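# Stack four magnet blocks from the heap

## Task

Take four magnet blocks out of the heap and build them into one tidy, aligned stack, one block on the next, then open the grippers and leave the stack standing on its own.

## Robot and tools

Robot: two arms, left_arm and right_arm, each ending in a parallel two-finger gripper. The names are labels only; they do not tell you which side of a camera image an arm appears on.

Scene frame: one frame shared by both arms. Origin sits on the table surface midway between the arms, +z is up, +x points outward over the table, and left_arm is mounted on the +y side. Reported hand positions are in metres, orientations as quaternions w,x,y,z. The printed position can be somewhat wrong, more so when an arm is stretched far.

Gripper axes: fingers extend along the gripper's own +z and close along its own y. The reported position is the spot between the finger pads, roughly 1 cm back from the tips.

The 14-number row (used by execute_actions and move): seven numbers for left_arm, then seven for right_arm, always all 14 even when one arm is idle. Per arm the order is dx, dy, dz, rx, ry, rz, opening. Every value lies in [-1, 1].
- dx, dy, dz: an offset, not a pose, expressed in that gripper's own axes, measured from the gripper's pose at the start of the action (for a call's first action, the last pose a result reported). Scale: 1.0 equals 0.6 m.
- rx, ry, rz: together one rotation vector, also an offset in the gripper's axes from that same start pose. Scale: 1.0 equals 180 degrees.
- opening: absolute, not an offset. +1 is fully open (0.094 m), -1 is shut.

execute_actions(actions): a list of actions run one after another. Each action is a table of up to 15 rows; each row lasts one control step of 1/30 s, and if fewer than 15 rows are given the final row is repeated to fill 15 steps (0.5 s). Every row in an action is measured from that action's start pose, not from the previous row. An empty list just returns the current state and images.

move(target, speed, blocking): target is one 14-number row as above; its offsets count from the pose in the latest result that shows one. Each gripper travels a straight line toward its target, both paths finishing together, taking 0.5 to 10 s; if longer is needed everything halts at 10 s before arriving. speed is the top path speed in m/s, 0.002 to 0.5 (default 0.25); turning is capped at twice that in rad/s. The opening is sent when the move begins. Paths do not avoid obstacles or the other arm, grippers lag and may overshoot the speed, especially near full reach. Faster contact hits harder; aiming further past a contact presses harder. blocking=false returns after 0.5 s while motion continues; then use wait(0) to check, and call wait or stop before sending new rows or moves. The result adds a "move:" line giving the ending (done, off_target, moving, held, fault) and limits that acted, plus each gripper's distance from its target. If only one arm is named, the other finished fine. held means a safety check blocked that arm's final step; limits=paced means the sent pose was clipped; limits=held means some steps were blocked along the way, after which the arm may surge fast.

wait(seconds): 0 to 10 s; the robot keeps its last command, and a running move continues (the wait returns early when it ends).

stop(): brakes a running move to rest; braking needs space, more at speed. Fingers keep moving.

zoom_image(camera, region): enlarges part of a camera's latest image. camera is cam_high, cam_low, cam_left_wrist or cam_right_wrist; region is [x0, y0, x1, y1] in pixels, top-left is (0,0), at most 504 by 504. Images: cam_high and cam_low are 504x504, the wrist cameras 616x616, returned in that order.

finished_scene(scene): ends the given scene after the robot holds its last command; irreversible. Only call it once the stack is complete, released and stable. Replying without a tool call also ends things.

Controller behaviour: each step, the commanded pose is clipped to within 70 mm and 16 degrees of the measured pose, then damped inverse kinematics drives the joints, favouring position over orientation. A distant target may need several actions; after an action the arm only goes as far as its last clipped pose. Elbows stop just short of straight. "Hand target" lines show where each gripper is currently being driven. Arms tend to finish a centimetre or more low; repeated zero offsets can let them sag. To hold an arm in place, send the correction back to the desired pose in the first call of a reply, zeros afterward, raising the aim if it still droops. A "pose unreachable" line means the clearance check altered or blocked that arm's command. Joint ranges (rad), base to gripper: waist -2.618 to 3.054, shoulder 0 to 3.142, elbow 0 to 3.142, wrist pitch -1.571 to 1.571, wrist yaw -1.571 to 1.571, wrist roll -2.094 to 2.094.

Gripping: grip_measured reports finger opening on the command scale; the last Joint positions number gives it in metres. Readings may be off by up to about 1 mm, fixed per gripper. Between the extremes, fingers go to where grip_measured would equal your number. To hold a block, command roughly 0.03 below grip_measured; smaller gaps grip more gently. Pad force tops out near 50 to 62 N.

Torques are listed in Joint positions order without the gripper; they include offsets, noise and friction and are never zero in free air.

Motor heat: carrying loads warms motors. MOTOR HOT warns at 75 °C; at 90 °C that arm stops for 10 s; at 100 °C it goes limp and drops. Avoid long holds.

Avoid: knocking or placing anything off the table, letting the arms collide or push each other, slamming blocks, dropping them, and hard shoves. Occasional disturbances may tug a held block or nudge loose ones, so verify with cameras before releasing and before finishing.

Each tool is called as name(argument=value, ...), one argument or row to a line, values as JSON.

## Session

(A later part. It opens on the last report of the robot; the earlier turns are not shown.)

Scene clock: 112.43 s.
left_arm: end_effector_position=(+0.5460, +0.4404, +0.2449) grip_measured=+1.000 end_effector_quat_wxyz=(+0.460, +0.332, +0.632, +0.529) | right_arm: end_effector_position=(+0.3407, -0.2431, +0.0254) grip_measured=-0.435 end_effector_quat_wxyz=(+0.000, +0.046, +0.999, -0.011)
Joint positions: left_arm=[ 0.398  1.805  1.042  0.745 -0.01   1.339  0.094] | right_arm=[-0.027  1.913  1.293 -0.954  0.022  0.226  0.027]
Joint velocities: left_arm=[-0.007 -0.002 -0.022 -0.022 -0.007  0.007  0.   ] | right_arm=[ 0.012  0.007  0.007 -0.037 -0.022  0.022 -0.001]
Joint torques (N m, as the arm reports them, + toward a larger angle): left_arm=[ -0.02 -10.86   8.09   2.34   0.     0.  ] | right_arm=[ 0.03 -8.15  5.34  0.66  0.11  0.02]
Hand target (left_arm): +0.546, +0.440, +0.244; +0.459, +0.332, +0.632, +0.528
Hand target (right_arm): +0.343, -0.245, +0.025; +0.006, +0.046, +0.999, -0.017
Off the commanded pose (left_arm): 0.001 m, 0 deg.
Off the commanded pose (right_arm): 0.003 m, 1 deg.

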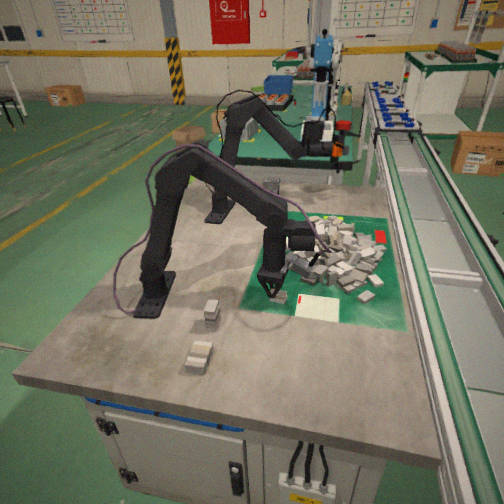

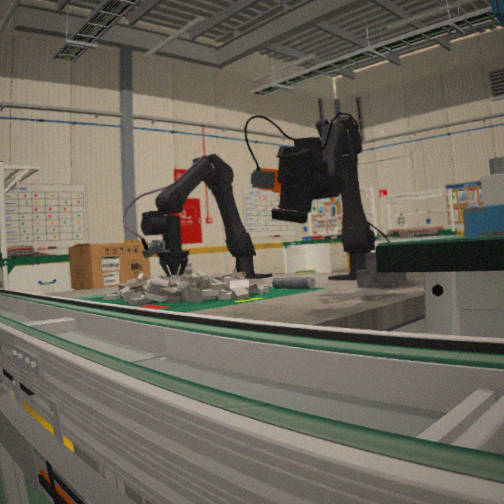

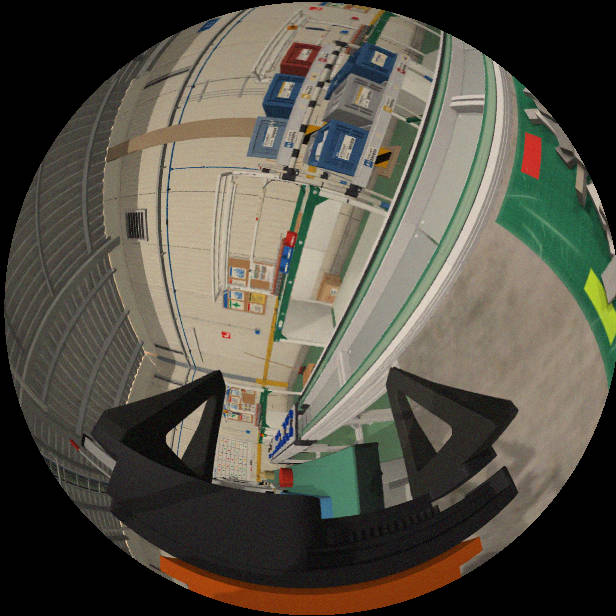

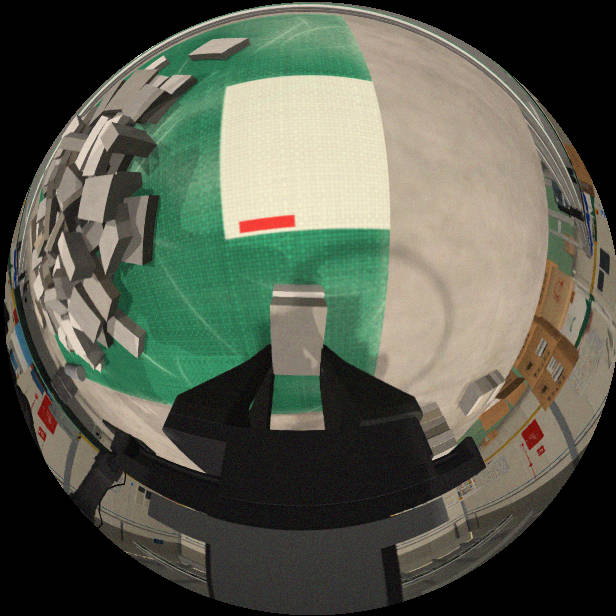

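execute_actions(
  actions=[],
)

zoom_image(
  camera="cam_right_wrist",
  region=[190, 220, 410, 420],
)

Scene clock: 118.63 s.
left_arm: end_effector_position=(+0.5460, +0.4404, +0.2450) grip_measured=+1.000 end_effector_quat_wxyz=(+0.460, +0.332, +0.631, +0.529) | right_arm: end_effector_position=(+0.3407, -0.2432, +0.0254) grip_measured=-0.435 end_effector_quat_wxyz=(+0.000, +0.046, +0.999, -0.012)
Joint positions: left_arm=[ 0.398  1.805  1.042  0.745 -0.01   1.339  0.094] | right_arm=[-0.027  1.913  1.293 -0.954  0.023  0.226  0.027]
Joint velocities: left_arm=[ 0.002  0.007  0.007 -0.022  0.066 -0.095  0.   ] | right_arm=[-0.007  0.002 -0.017 -0.022 -0.037 -0.007  0.001]
Joint torques (N m, as the arm reports them, + toward a larger angle): left_arm=[ -0.02 -10.87   8.09   2.34  -0.01   0.  ] | right_arm=[-0.03 -8.08  5.36  0.66  0.14  0.01]
Hand target (left_arm): +0.546, +0.440, +0.244; +0.459, +0.332, +0.632, +0.528
Hand target (right_arm): +0.343, -0.245, +0.025; +0.006, +0.046, +0.999, -0.018
Off the commanded pose (left_arm): 0.001 m, 0 deg.
Off the commanded pose (right_arm): 0.003 m, 1 deg.

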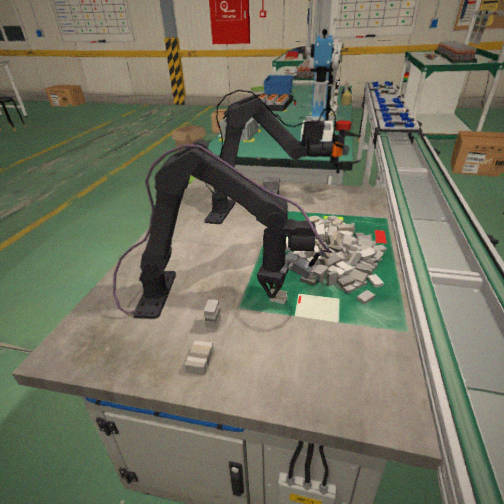

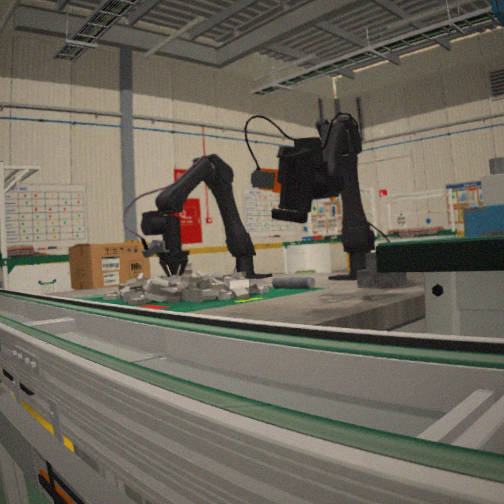

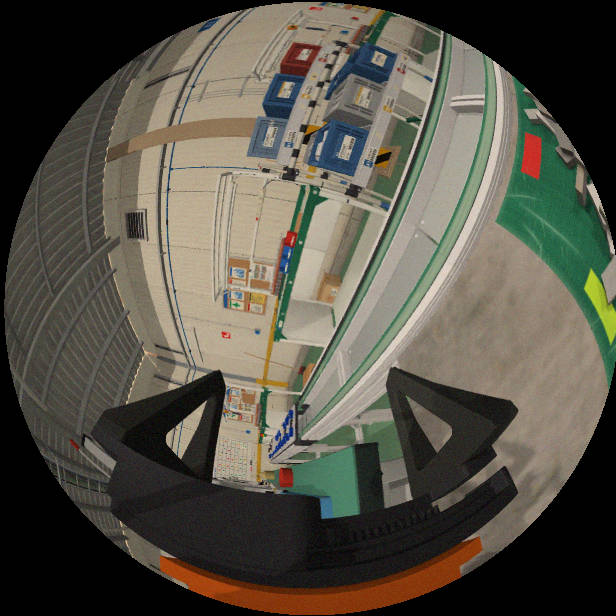

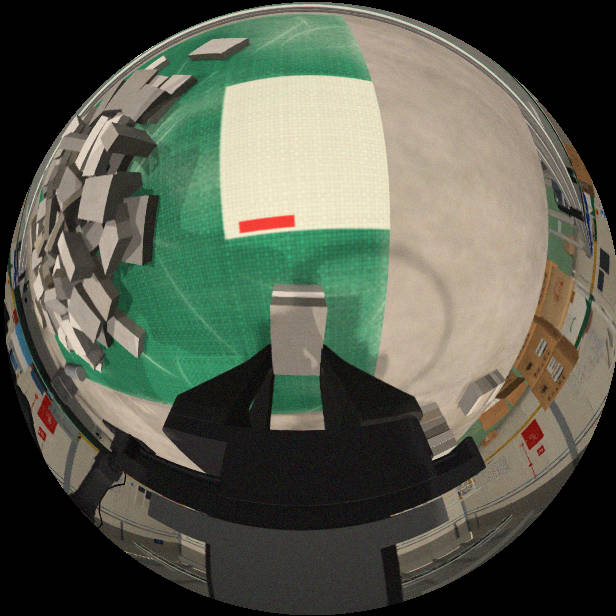

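Region (190, 220, 410, 420) of cam_right_wrist's 616x616 image, scaled by 2.291, with more detail than that image has; it fills the top 458 rows of this view, and the rest is white.

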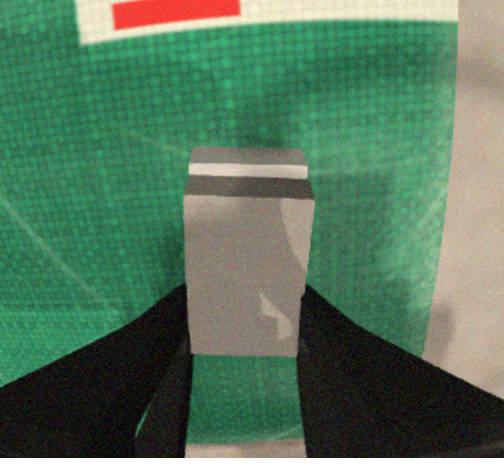

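execute_actions(
  actions=[
    [[0,0,0,0,0,0,1,-0.012,0,0.012,0,-0.008,0,-0.47]],
  ],
)

zoom_image(
  camera="cam_right_wrist",
  region=[190, 220, 410, 420],
)

Scene clock: 119.97 s.
left_arm: end_effector_position=(+0.5461, +0.4404, +0.2456) grip_measured=+1.000 end_effector_quat_wxyz=(+0.460, +0.332, +0.631, +0.529) | right_arm: end_effector_position=(+0.3502, -0.2419, +0.0255) grip_measured=-0.435 end_effector_quat_wxyz=(+0.019, +0.047, +0.999, -0.008)
Joint positions: left_arm=[ 0.398  1.805  1.042  0.747 -0.01   1.339  0.094] | right_arm=[-0.027  1.913  1.293 -0.916  0.023  0.226  0.027]
Joint velocities: left_arm=[ 0.002 -0.012 -0.022  0.022 -0.081  0.022  0.   ] | right_arm=[-0.012 -0.002 -0.007 -0.007  0.007 -0.037 -0.001]
Joint torques (N m, as the arm reports them, + toward a larger angle): left_arm=[ -0.02 -10.87   8.09   2.33  -0.01   0.  ] | right_arm=[-0.28 -7.28  4.39  0.76  0.   -0.02]
Hand target (left_arm): +0.546, +0.440, +0.245; +0.460, +0.332, +0.631, +0.529
Hand target (right_arm): +0.348, -0.244, +0.018; +0.013, +0.046, +0.999, -0.012
Off the commanded pose (left_arm): 0.001 m, 0 deg.
Off the commanded pose (right_arm): 0.008 m, 1 deg.

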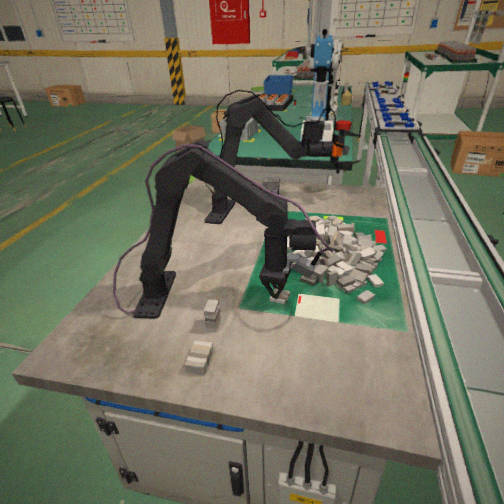

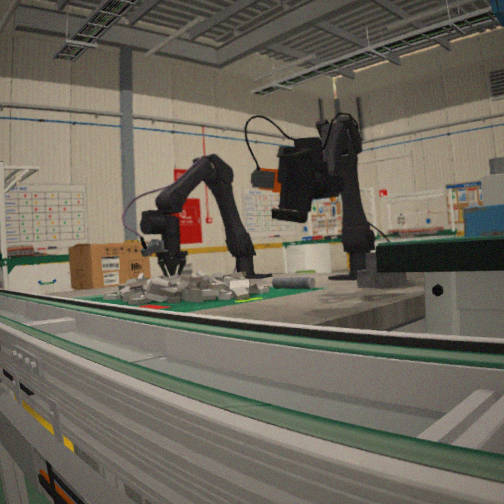

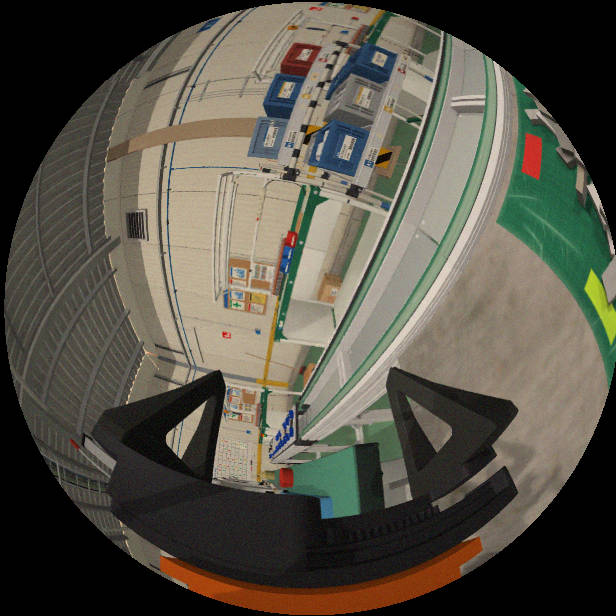

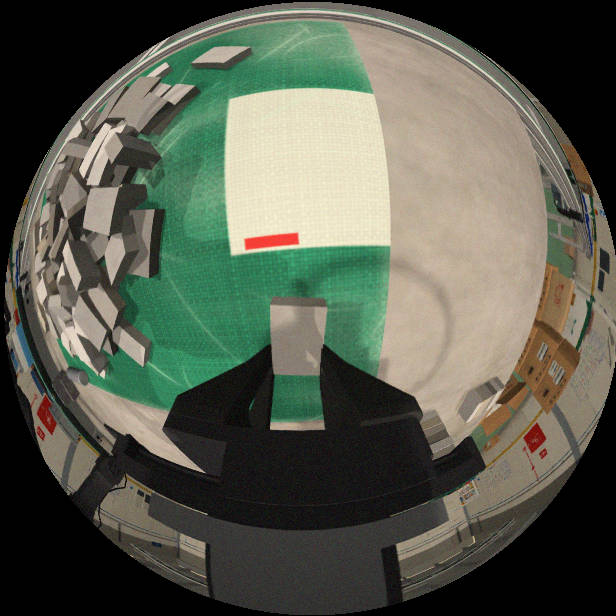

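Region (190, 220, 410, 420) of cam_right_wrist's 616x616 image, scaled by 2.291, with more detail than that image has; it fills the top 458 rows of this view, and the rest is white.

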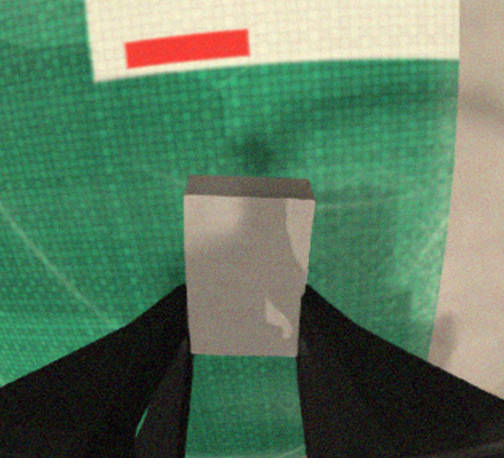

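execute_actions(
  actions=[
    [[0,0,0,0,0,0,1,0.012,-0.002,0.0,0,0.009,0,-0.47]],
  ],
)

zoom_image(
  camera="cam_right_wrist",
  region=[190, 220, 410, 420],
)

Scene clock: 121.53 s.
left_arm: end_effector_position=(+0.5461, +0.4404, +0.2462) grip_measured=+1.000 end_effector_quat_wxyz=(+0.461, +0.331, +0.630, +0.530) | right_arm: end_effector_position=(+0.3464, -0.2424, +0.0254) grip_measured=-0.435 end_effector_quat_wxyz=(+0.012, +0.047, +0.999, -0.010)
Joint positions: left_arm=[ 0.398  1.805  1.042  0.75  -0.01   1.339  0.094] | right_arm=[-0.027  1.913  1.293 -0.931  0.023  0.226  0.027]
Joint velocities: left_arm=[-0.002  0.012 -0.012  0.037 -0.037  0.037  0.   ] | right_arm=[ 0.002 -0.007 -0.012  0.037  0.007  0.051 -0.   ]
Joint torques (N m, as the arm reports them, + toward a larger angle): left_arm=[ -0.02 -10.86   8.09   2.35  -0.01   0.  ] | right_arm=[-0.15 -8.38  5.21  0.52 -0.1   0.01]
Hand target (left_arm): +0.546, +0.440, +0.246; +0.460, +0.332, +0.631, +0.529
Hand target (right_arm): +0.343, -0.242, +0.025; +0.005, +0.047, +0.999, -0.008
Off the commanded pose (left_arm): 0.001 m, 0 deg.
Off the commanded pose (right_arm): 0.004 m, 1 deg.

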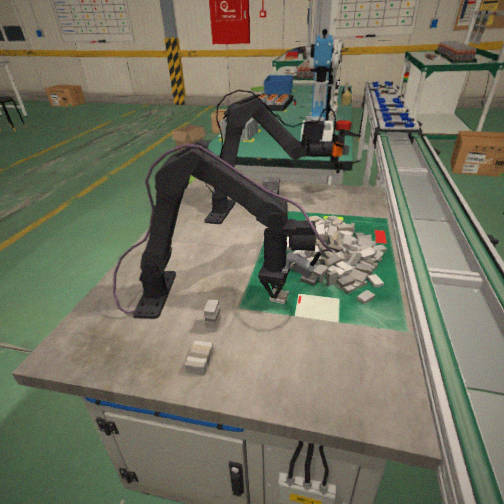

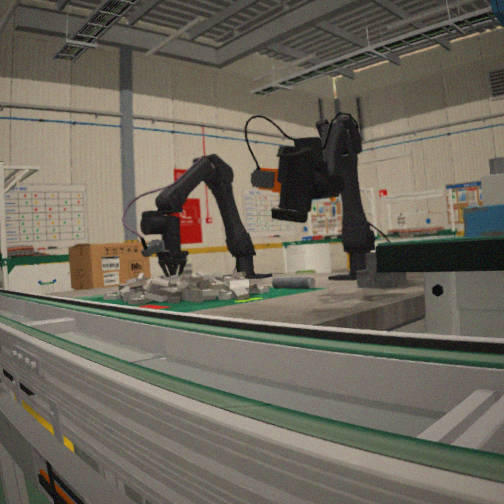

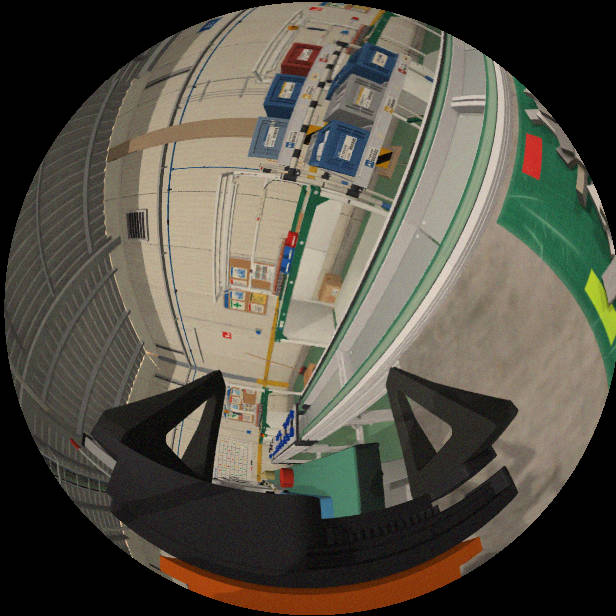

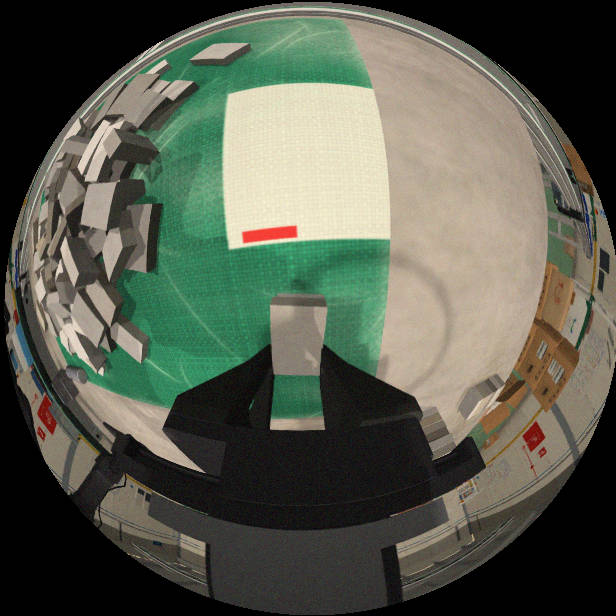

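Region (190, 220, 410, 420) of cam_right_wrist's 616x616 image, scaled by 2.291, with more detail than that image has; it fills the top 458 rows of this view, and the rest is white.

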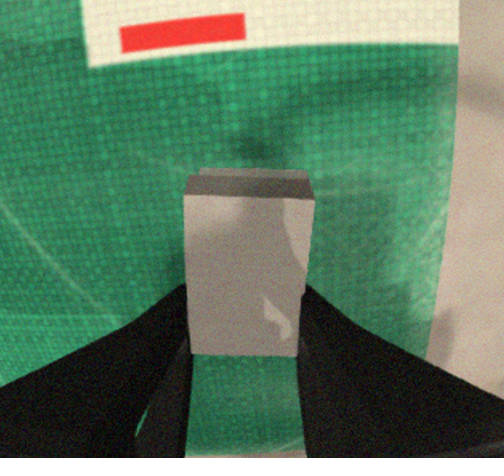

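execute_actions(
  actions=[
    [[0,0,0,0,0,0,1,0.0125,-0.002,0.017,0,0.015,0,-0.47]],
  ],
)

zoom_image(
  camera="cam_right_wrist",
  region=[190, 220, 410, 420],
)

Scene clock: 125.10 s.
left_arm: end_effector_position=(+0.5461, +0.4404, +0.2467) grip_measured=+1.000 end_effector_quat_wxyz=(+0.462, +0.331, +0.629, +0.531) | right_arm: end_effector_position=(+0.3451, -0.2425, +0.0225) grip_measured=-0.435 end_effector_quat_wxyz=(+0.007, +0.046, +0.999, -0.010)
Joint positions: left_arm=[ 0.398  1.805  1.042  0.752 -0.01   1.339  0.094] | right_arm=[-0.027  1.922  1.293 -0.933  0.023  0.226  0.027]
Joint velocities: left_arm=[ 0.002 -0.002 -0.007  0.007  0.022  0.066  0.   ] | right_arm=[-0.007 -0.017  0.007 -0.007 -0.007  0.022  0.   ]
Joint torques (N m, as the arm reports them, + toward a larger angle): left_arm=[ -0.01 -10.86   8.1    2.34  -0.01   0.  ] | right_arm=[-0.43 -6.92  5.05  0.48 -0.12  0.  ]
Hand target (left_arm): +0.546, +0.440, +0.246; +0.461, +0.331, +0.630, +0.530
Hand target (right_arm): +0.339, -0.243, +0.015; -0.012, +0.047, +0.999, -0.009
Off the commanded pose (left_arm): 0.001 m, 0 deg.
Off the commanded pose (right_arm): 0.010 m, 2 deg.

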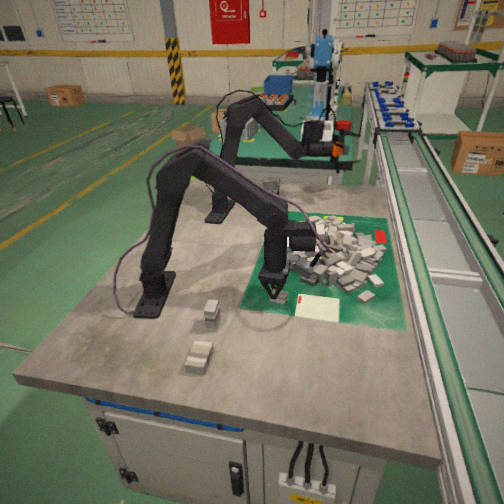

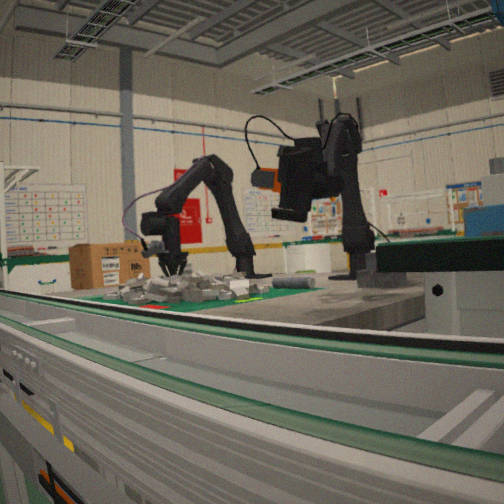

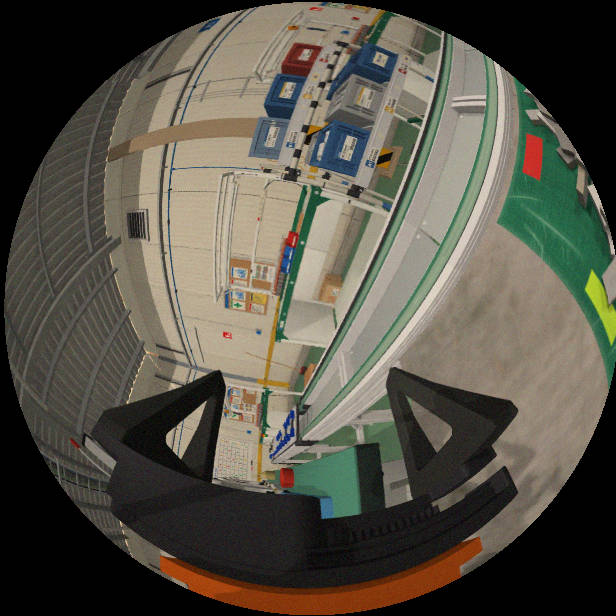

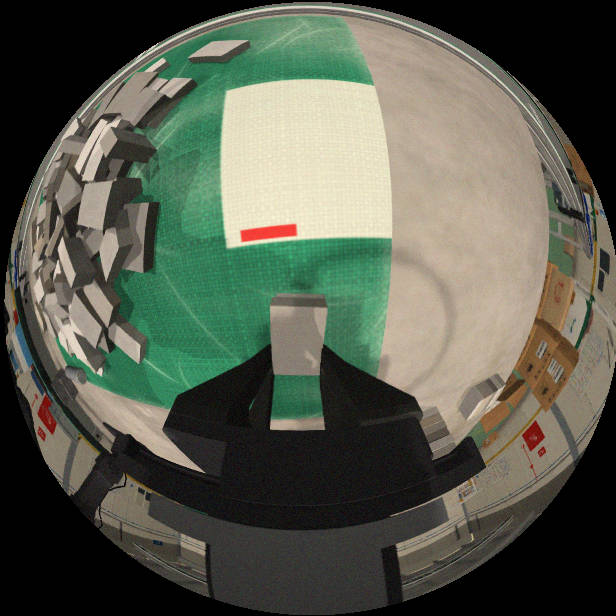

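Region (190, 220, 410, 420) of cam_right_wrist's 616x616 image, scaled by 2.291, with more detail than that image has; it fills the top 458 rows of this view, and the rest is white.

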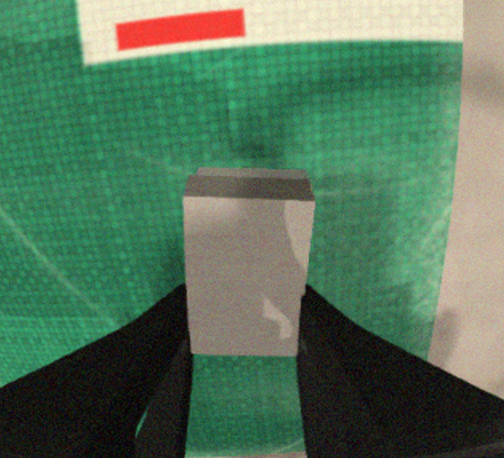

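execute_actions(
  actions=[
    [[0,0,0,0,0,0,1,0.0095,-0.002,-0.002,0,0.0075,0,-0.47]],
  ],
)

zoom_image(
  camera="cam_right_wrist",
  region=[190, 220, 410, 420],
)

Scene clock: 126.50 s.
left_arm: end_effector_position=(+0.5461, +0.4404, +0.2473) grip_measured=+1.000 end_effector_quat_wxyz=(+0.462, +0.330, +0.629, +0.531) | right_arm: end_effector_position=(+0.3450, -0.2426, +0.0225) grip_measured=-0.435 end_effector_quat_wxyz=(+0.006, +0.046, +0.999, -0.010)
Joint positions: left_arm=[ 0.398  1.805  1.042  0.754 -0.01   1.339  0.094] | right_arm=[-0.027  1.922  1.293 -0.933  0.023  0.226  0.027]
Joint velocities: left_arm=[-0.017  0.002  0.007  0.007  0.022 -0.007  0.   ] | right_arm=[-0.012 -0.017 -0.002 -0.081 -0.051 -0.007  0.001]
Joint torques (N m, as the arm reports them, + toward a larger angle): left_arm=[ -0.02 -10.86   8.08   2.33  -0.01   0.  ] | right_arm=[-0.28 -8.42  5.53  0.32 -0.06  0.  ]
Hand target (left_arm): +0.546, +0.440, +0.247; +0.462, +0.331, +0.629, +0.531
Hand target (right_arm): +0.339, -0.243, +0.024; -0.005, +0.047, +0.999, -0.010
Off the commanded pose (left_arm): 0.001 m, 0 deg.
Off the commanded pose (right_arm): 0.006 m, 1 deg.

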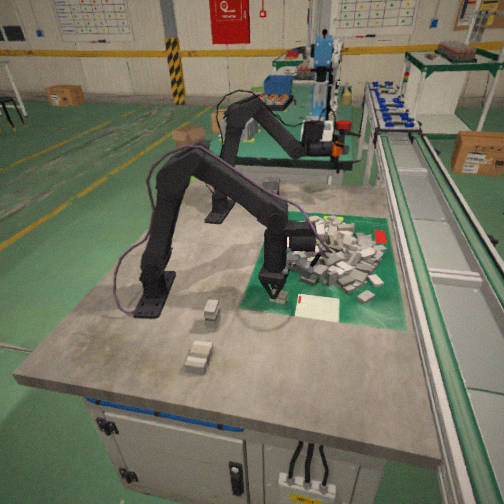

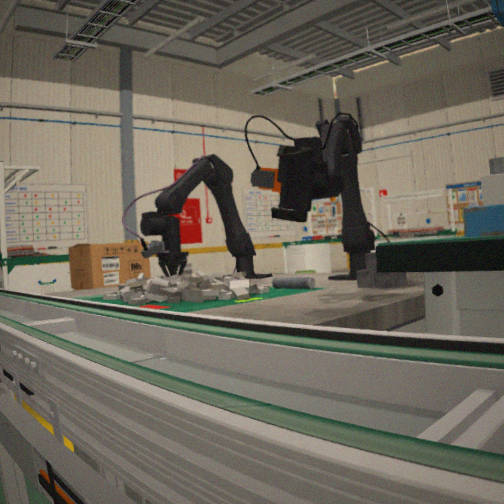

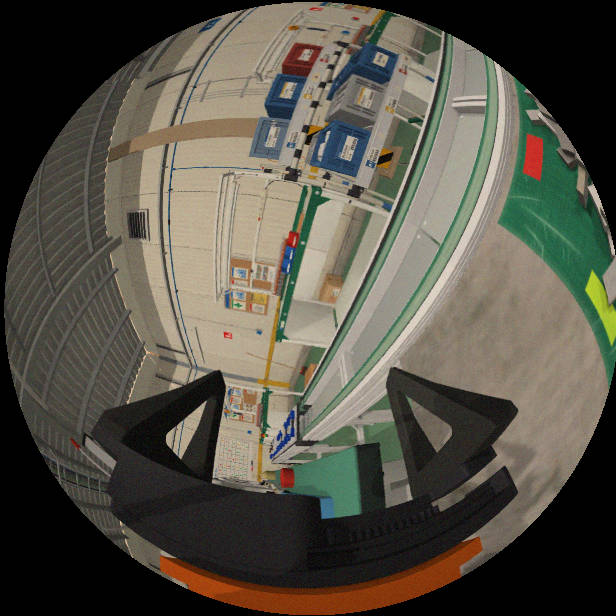

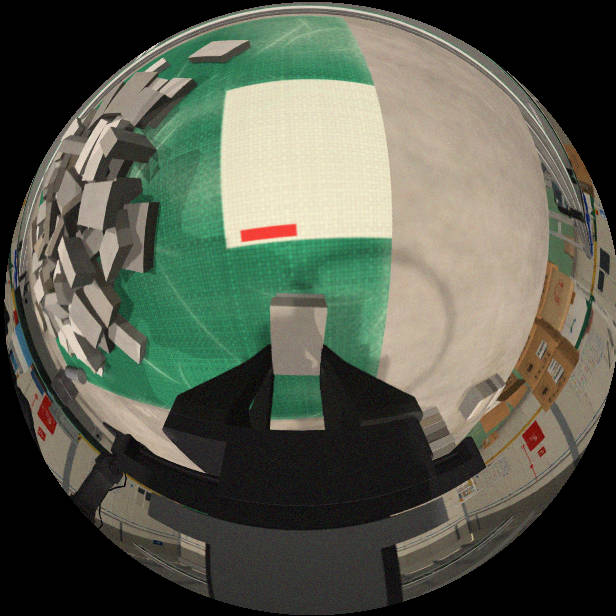

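Region (190, 220, 410, 420) of cam_right_wrist's 616x616 image, scaled by 2.291, with more detail than that image has; it fills the top 458 rows of this view, and the rest is white.

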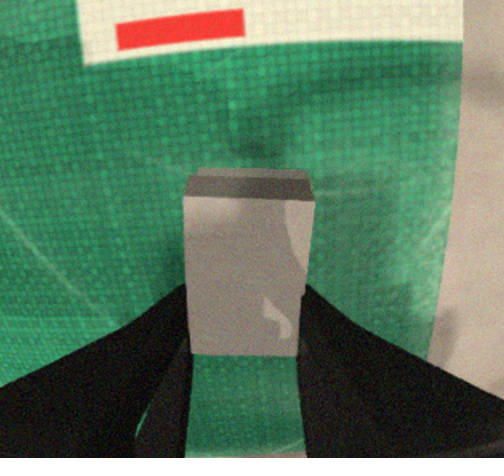

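execute_actions(
  actions=[
    [[0,0,0,0,0,0,1,0,0,0,0,0,0,-0.42],[0,0,0,0,0,0,1,0,0,0,0,0,0,-0.40],[0,0,0,0,0,0,1,0,0,0,0,0,0,-0.37],[0,0,0,0,0,0,1,0,0,0,0,0,0,-0.33],[0,0,0,0,0,0,1,0,0,0,0,0,0,-0.28],[0,0,0,0,0,0,1,0,0,0,0,0,0,-0.22],[0,0,0,0,0,0,1,0,0,0,0,0,0,-0.15]],
  ],
)

move(
  target=[0,0,0,0,0,0,1,0,0,-0.14,0,0,0,-0.15],
  speed=0.15,
)

Scene clock: 128.37 s.
left_arm: end_effector_position=(+0.5461, +0.4404, +0.2479) grip_measured=+1.000 end_effector_quat_wxyz=(+0.463, +0.330, +0.628, +0.532) | right_arm: end_effector_position=(+0.3451, -0.2422, +0.0225) grip_measured=-0.152 end_effector_quat_wxyz=(+0.006, +0.046, +0.999, -0.009)
Joint positions: left_arm=[ 0.398  1.805  1.042  0.757 -0.01   1.339  0.094] | right_arm=[-0.027  1.922  1.293 -0.933  0.021  0.226  0.04 ]
Joint velocities: left_arm=[ 0.007 -0.007 -0.002  0.081 -0.022  0.007  0.   ] | right_arm=[-0.012 -0.002 -0.007 -0.066  0.066 -0.037 -0.   ]
Joint torques (N m, as the arm reports them, + toward a larger angle): left_arm=[ -0.01 -10.87   8.09   2.33   0.     0.  ] | right_arm=[-0.02 -8.22  5.24  0.63  0.01 -0.01]
Hand target (left_arm): +0.546, +0.440, +0.247; +0.462, +0.330, +0.629, +0.531
Hand target (right_arm): +0.345, -0.243, +0.023; +0.006, +0.046, +0.999, -0.010
Off the commanded pose (left_arm): 0.001 m, 0 deg.
Off the commanded pose (right_arm): 0.000 m, 0 deg.

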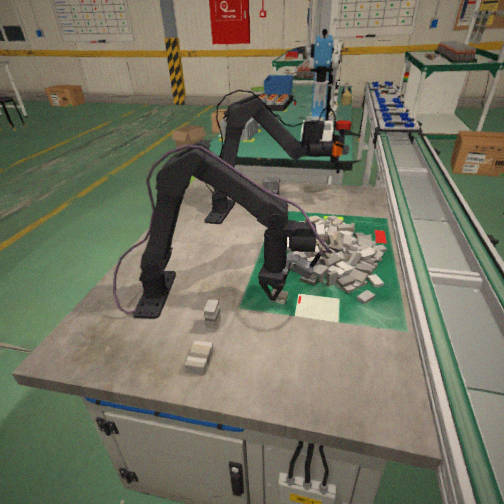

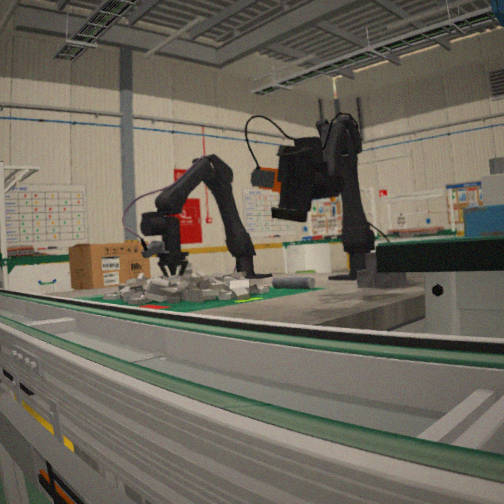

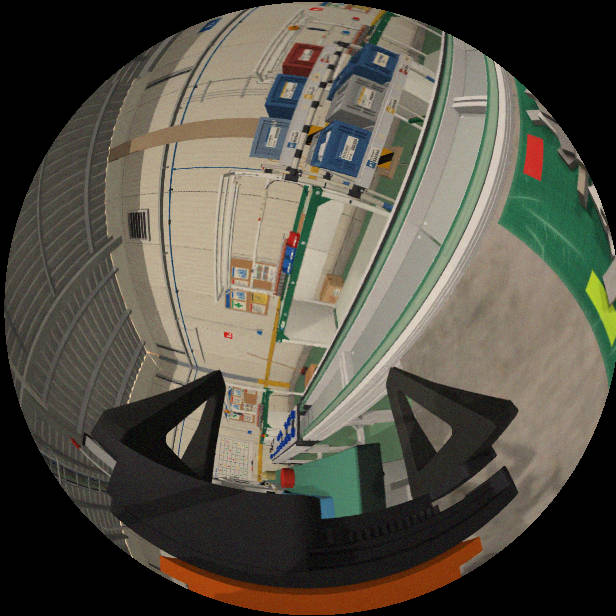

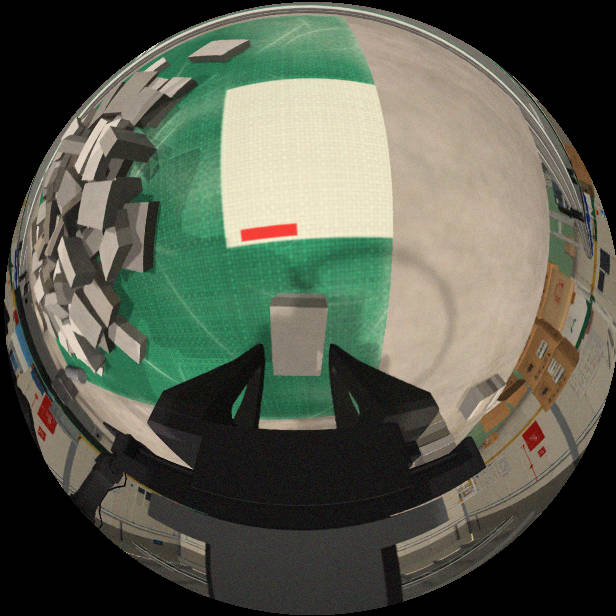

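Scene clock: 129.57 s.
left_arm: end_effector_position=(+0.5461, +0.4404, +0.2484) grip_measured=+1.000 end_effector_quat_wxyz=(+0.463, +0.330, +0.627, +0.532) | right_arm: end_effector_position=(+0.3412, -0.2427, +0.0967) grip_measured=-0.152 end_effector_quat_wxyz=(-0.005, +0.046, +0.999, -0.011)
Joint positions: left_arm=[ 0.398  1.805  1.042  0.759 -0.01   1.339  0.094] | right_arm=[-0.027  1.859  1.513 -1.238  0.021  0.226  0.04 ]
Joint velocities: left_arm=[ 0.002 -0.002 -0.007  0.037 -0.037 -0.051  0.   ] | right_arm=[ 0.007  0.007 -0.002  0.007  0.051  0.037 -0.   ]
Joint torques (N m, as the arm reports them, + toward a larger angle): left_arm=[ -0.02 -10.86   8.09   2.34  -0.01   0.  ] | right_arm=[ 0.29 -8.75  7.29  0.42 -0.02  0.04]
Hand target (left_arm): +0.546, +0.440, +0.248; +0.463, +0.330, +0.628, +0.532
Hand target (right_arm): +0.345, -0.241, +0.106; +0.006, +0.046, +0.999, -0.009
Off the commanded pose (left_arm): 0.001 m, 0 deg.
Off the commanded pose (right_arm): 0.010 m, 1 deg.
move: done

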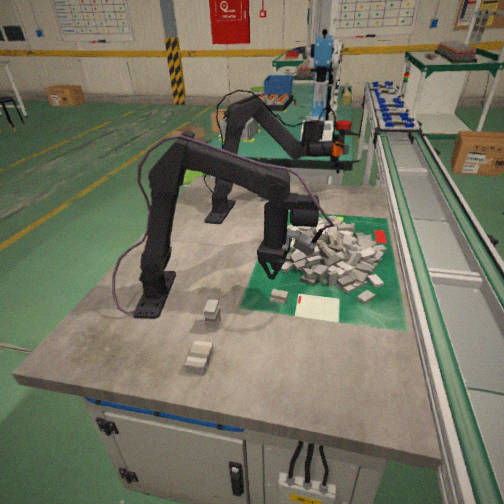

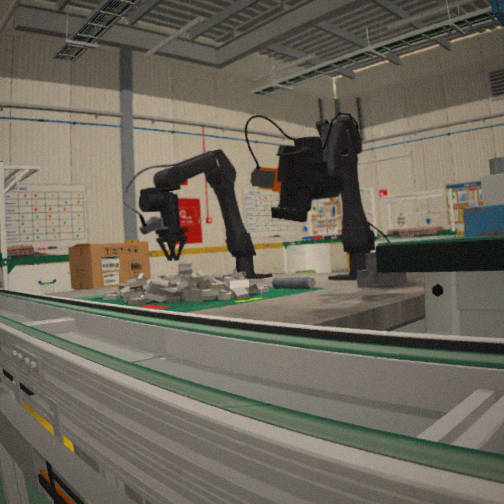

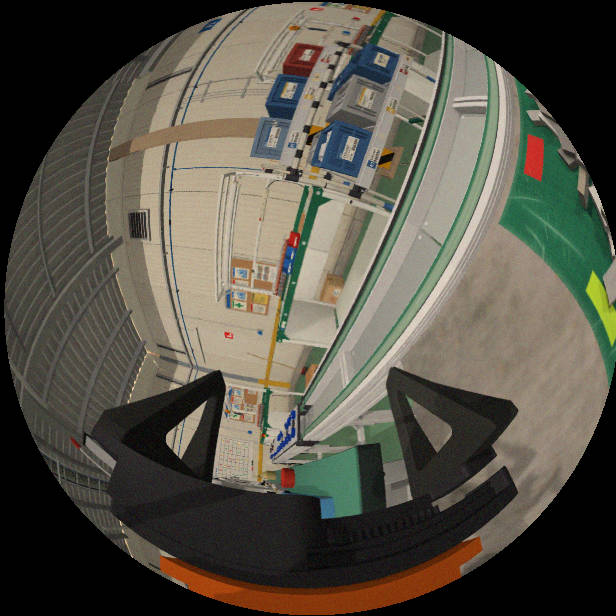

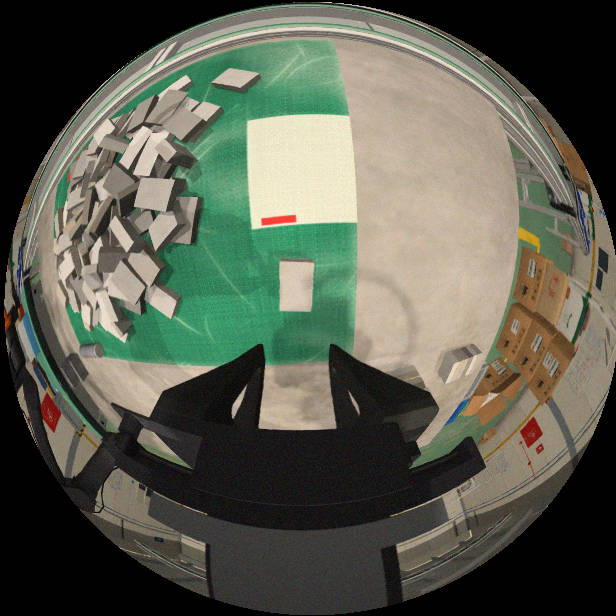

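move(
  target=[0,0,0,0,0,0,1,0.013,0.2115,0.045,0,0,-0.29,-0.15],
  speed=0.25,
)

zoom_image(
  camera="cam_right_wrist",
  region=[160, 150, 440, 400],
)

Scene clock: 133.33 s.
left_arm: end_effector_position=(+0.5461, +0.4404, +0.2491) grip_measured=+1.000 end_effector_quat_wxyz=(+0.464, +0.329, +0.626, +0.533) | right_arm: end_effector_position=(+0.3377, -0.1223, +0.0661) grip_measured=-0.152 end_effector_quat_wxyz=(-0.017, -0.390, +0.921, -0.011)
Joint positions: left_arm=[ 0.398  1.805  1.042  0.762 -0.01   1.339  0.094] | right_arm=[ 0.299  2.017  1.609 -1.197  0.021 -0.342  0.04 ]
Joint velocities: left_arm=[-0.007  0.017  0.002  0.051  0.022  0.007  0.   ] | right_arm=[ 0.002 -0.002  0.002  0.022  0.022 -0.095 -0.001]
Joint torques (N m, as the arm reports them, + toward a larger angle): left_arm=[ -0.02 -10.86   8.08   2.34  -0.01   0.  ] | right_arm=[ 0.36 -8.21  7.6   0.56 -0.12 -0.07]
Hand target (left_arm): +0.546, +0.440, +0.249; +0.463, +0.330, +0.627, +0.532
Hand target (right_arm): +0.344, -0.116, +0.067; -0.008, -0.398, +0.917, -0.007
Off the commanded pose (left_arm): 0.001 m, 0 deg.
Off the commanded pose (right_arm): 0.009 m, 1 deg.
move: done

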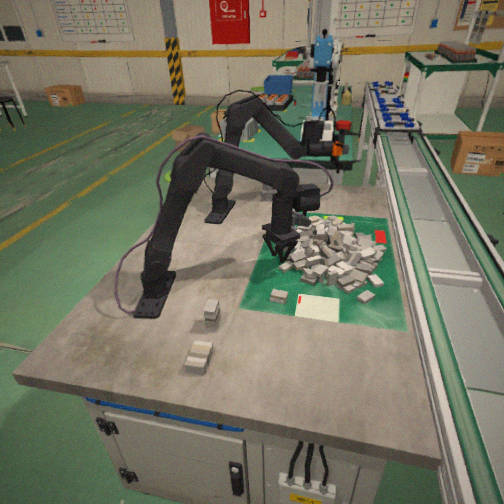

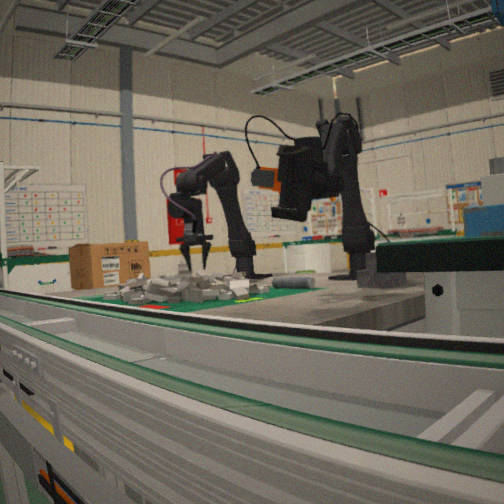

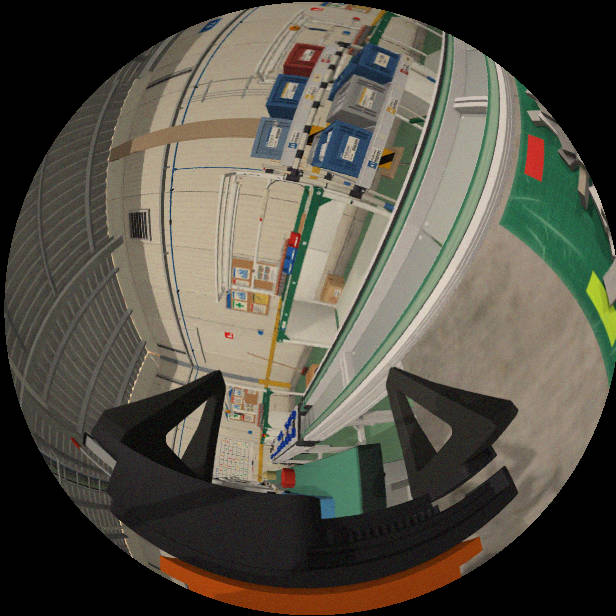

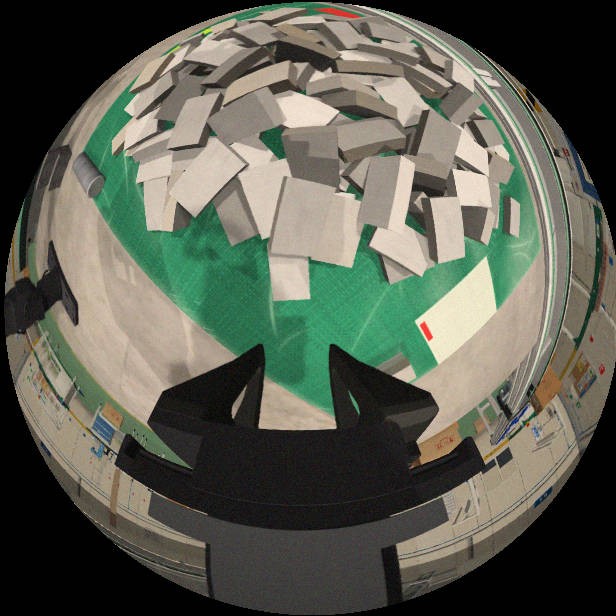

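Region (160, 150, 440, 400) of cam_right_wrist's 616x616 image, scaled by 1.800, with more detail than that image has; it fills the top 450 rows of this view, and the rest is white.

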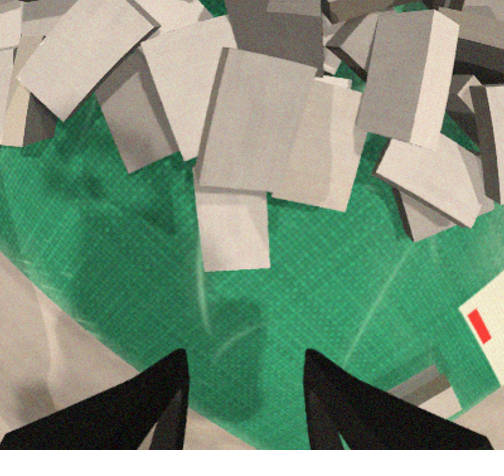

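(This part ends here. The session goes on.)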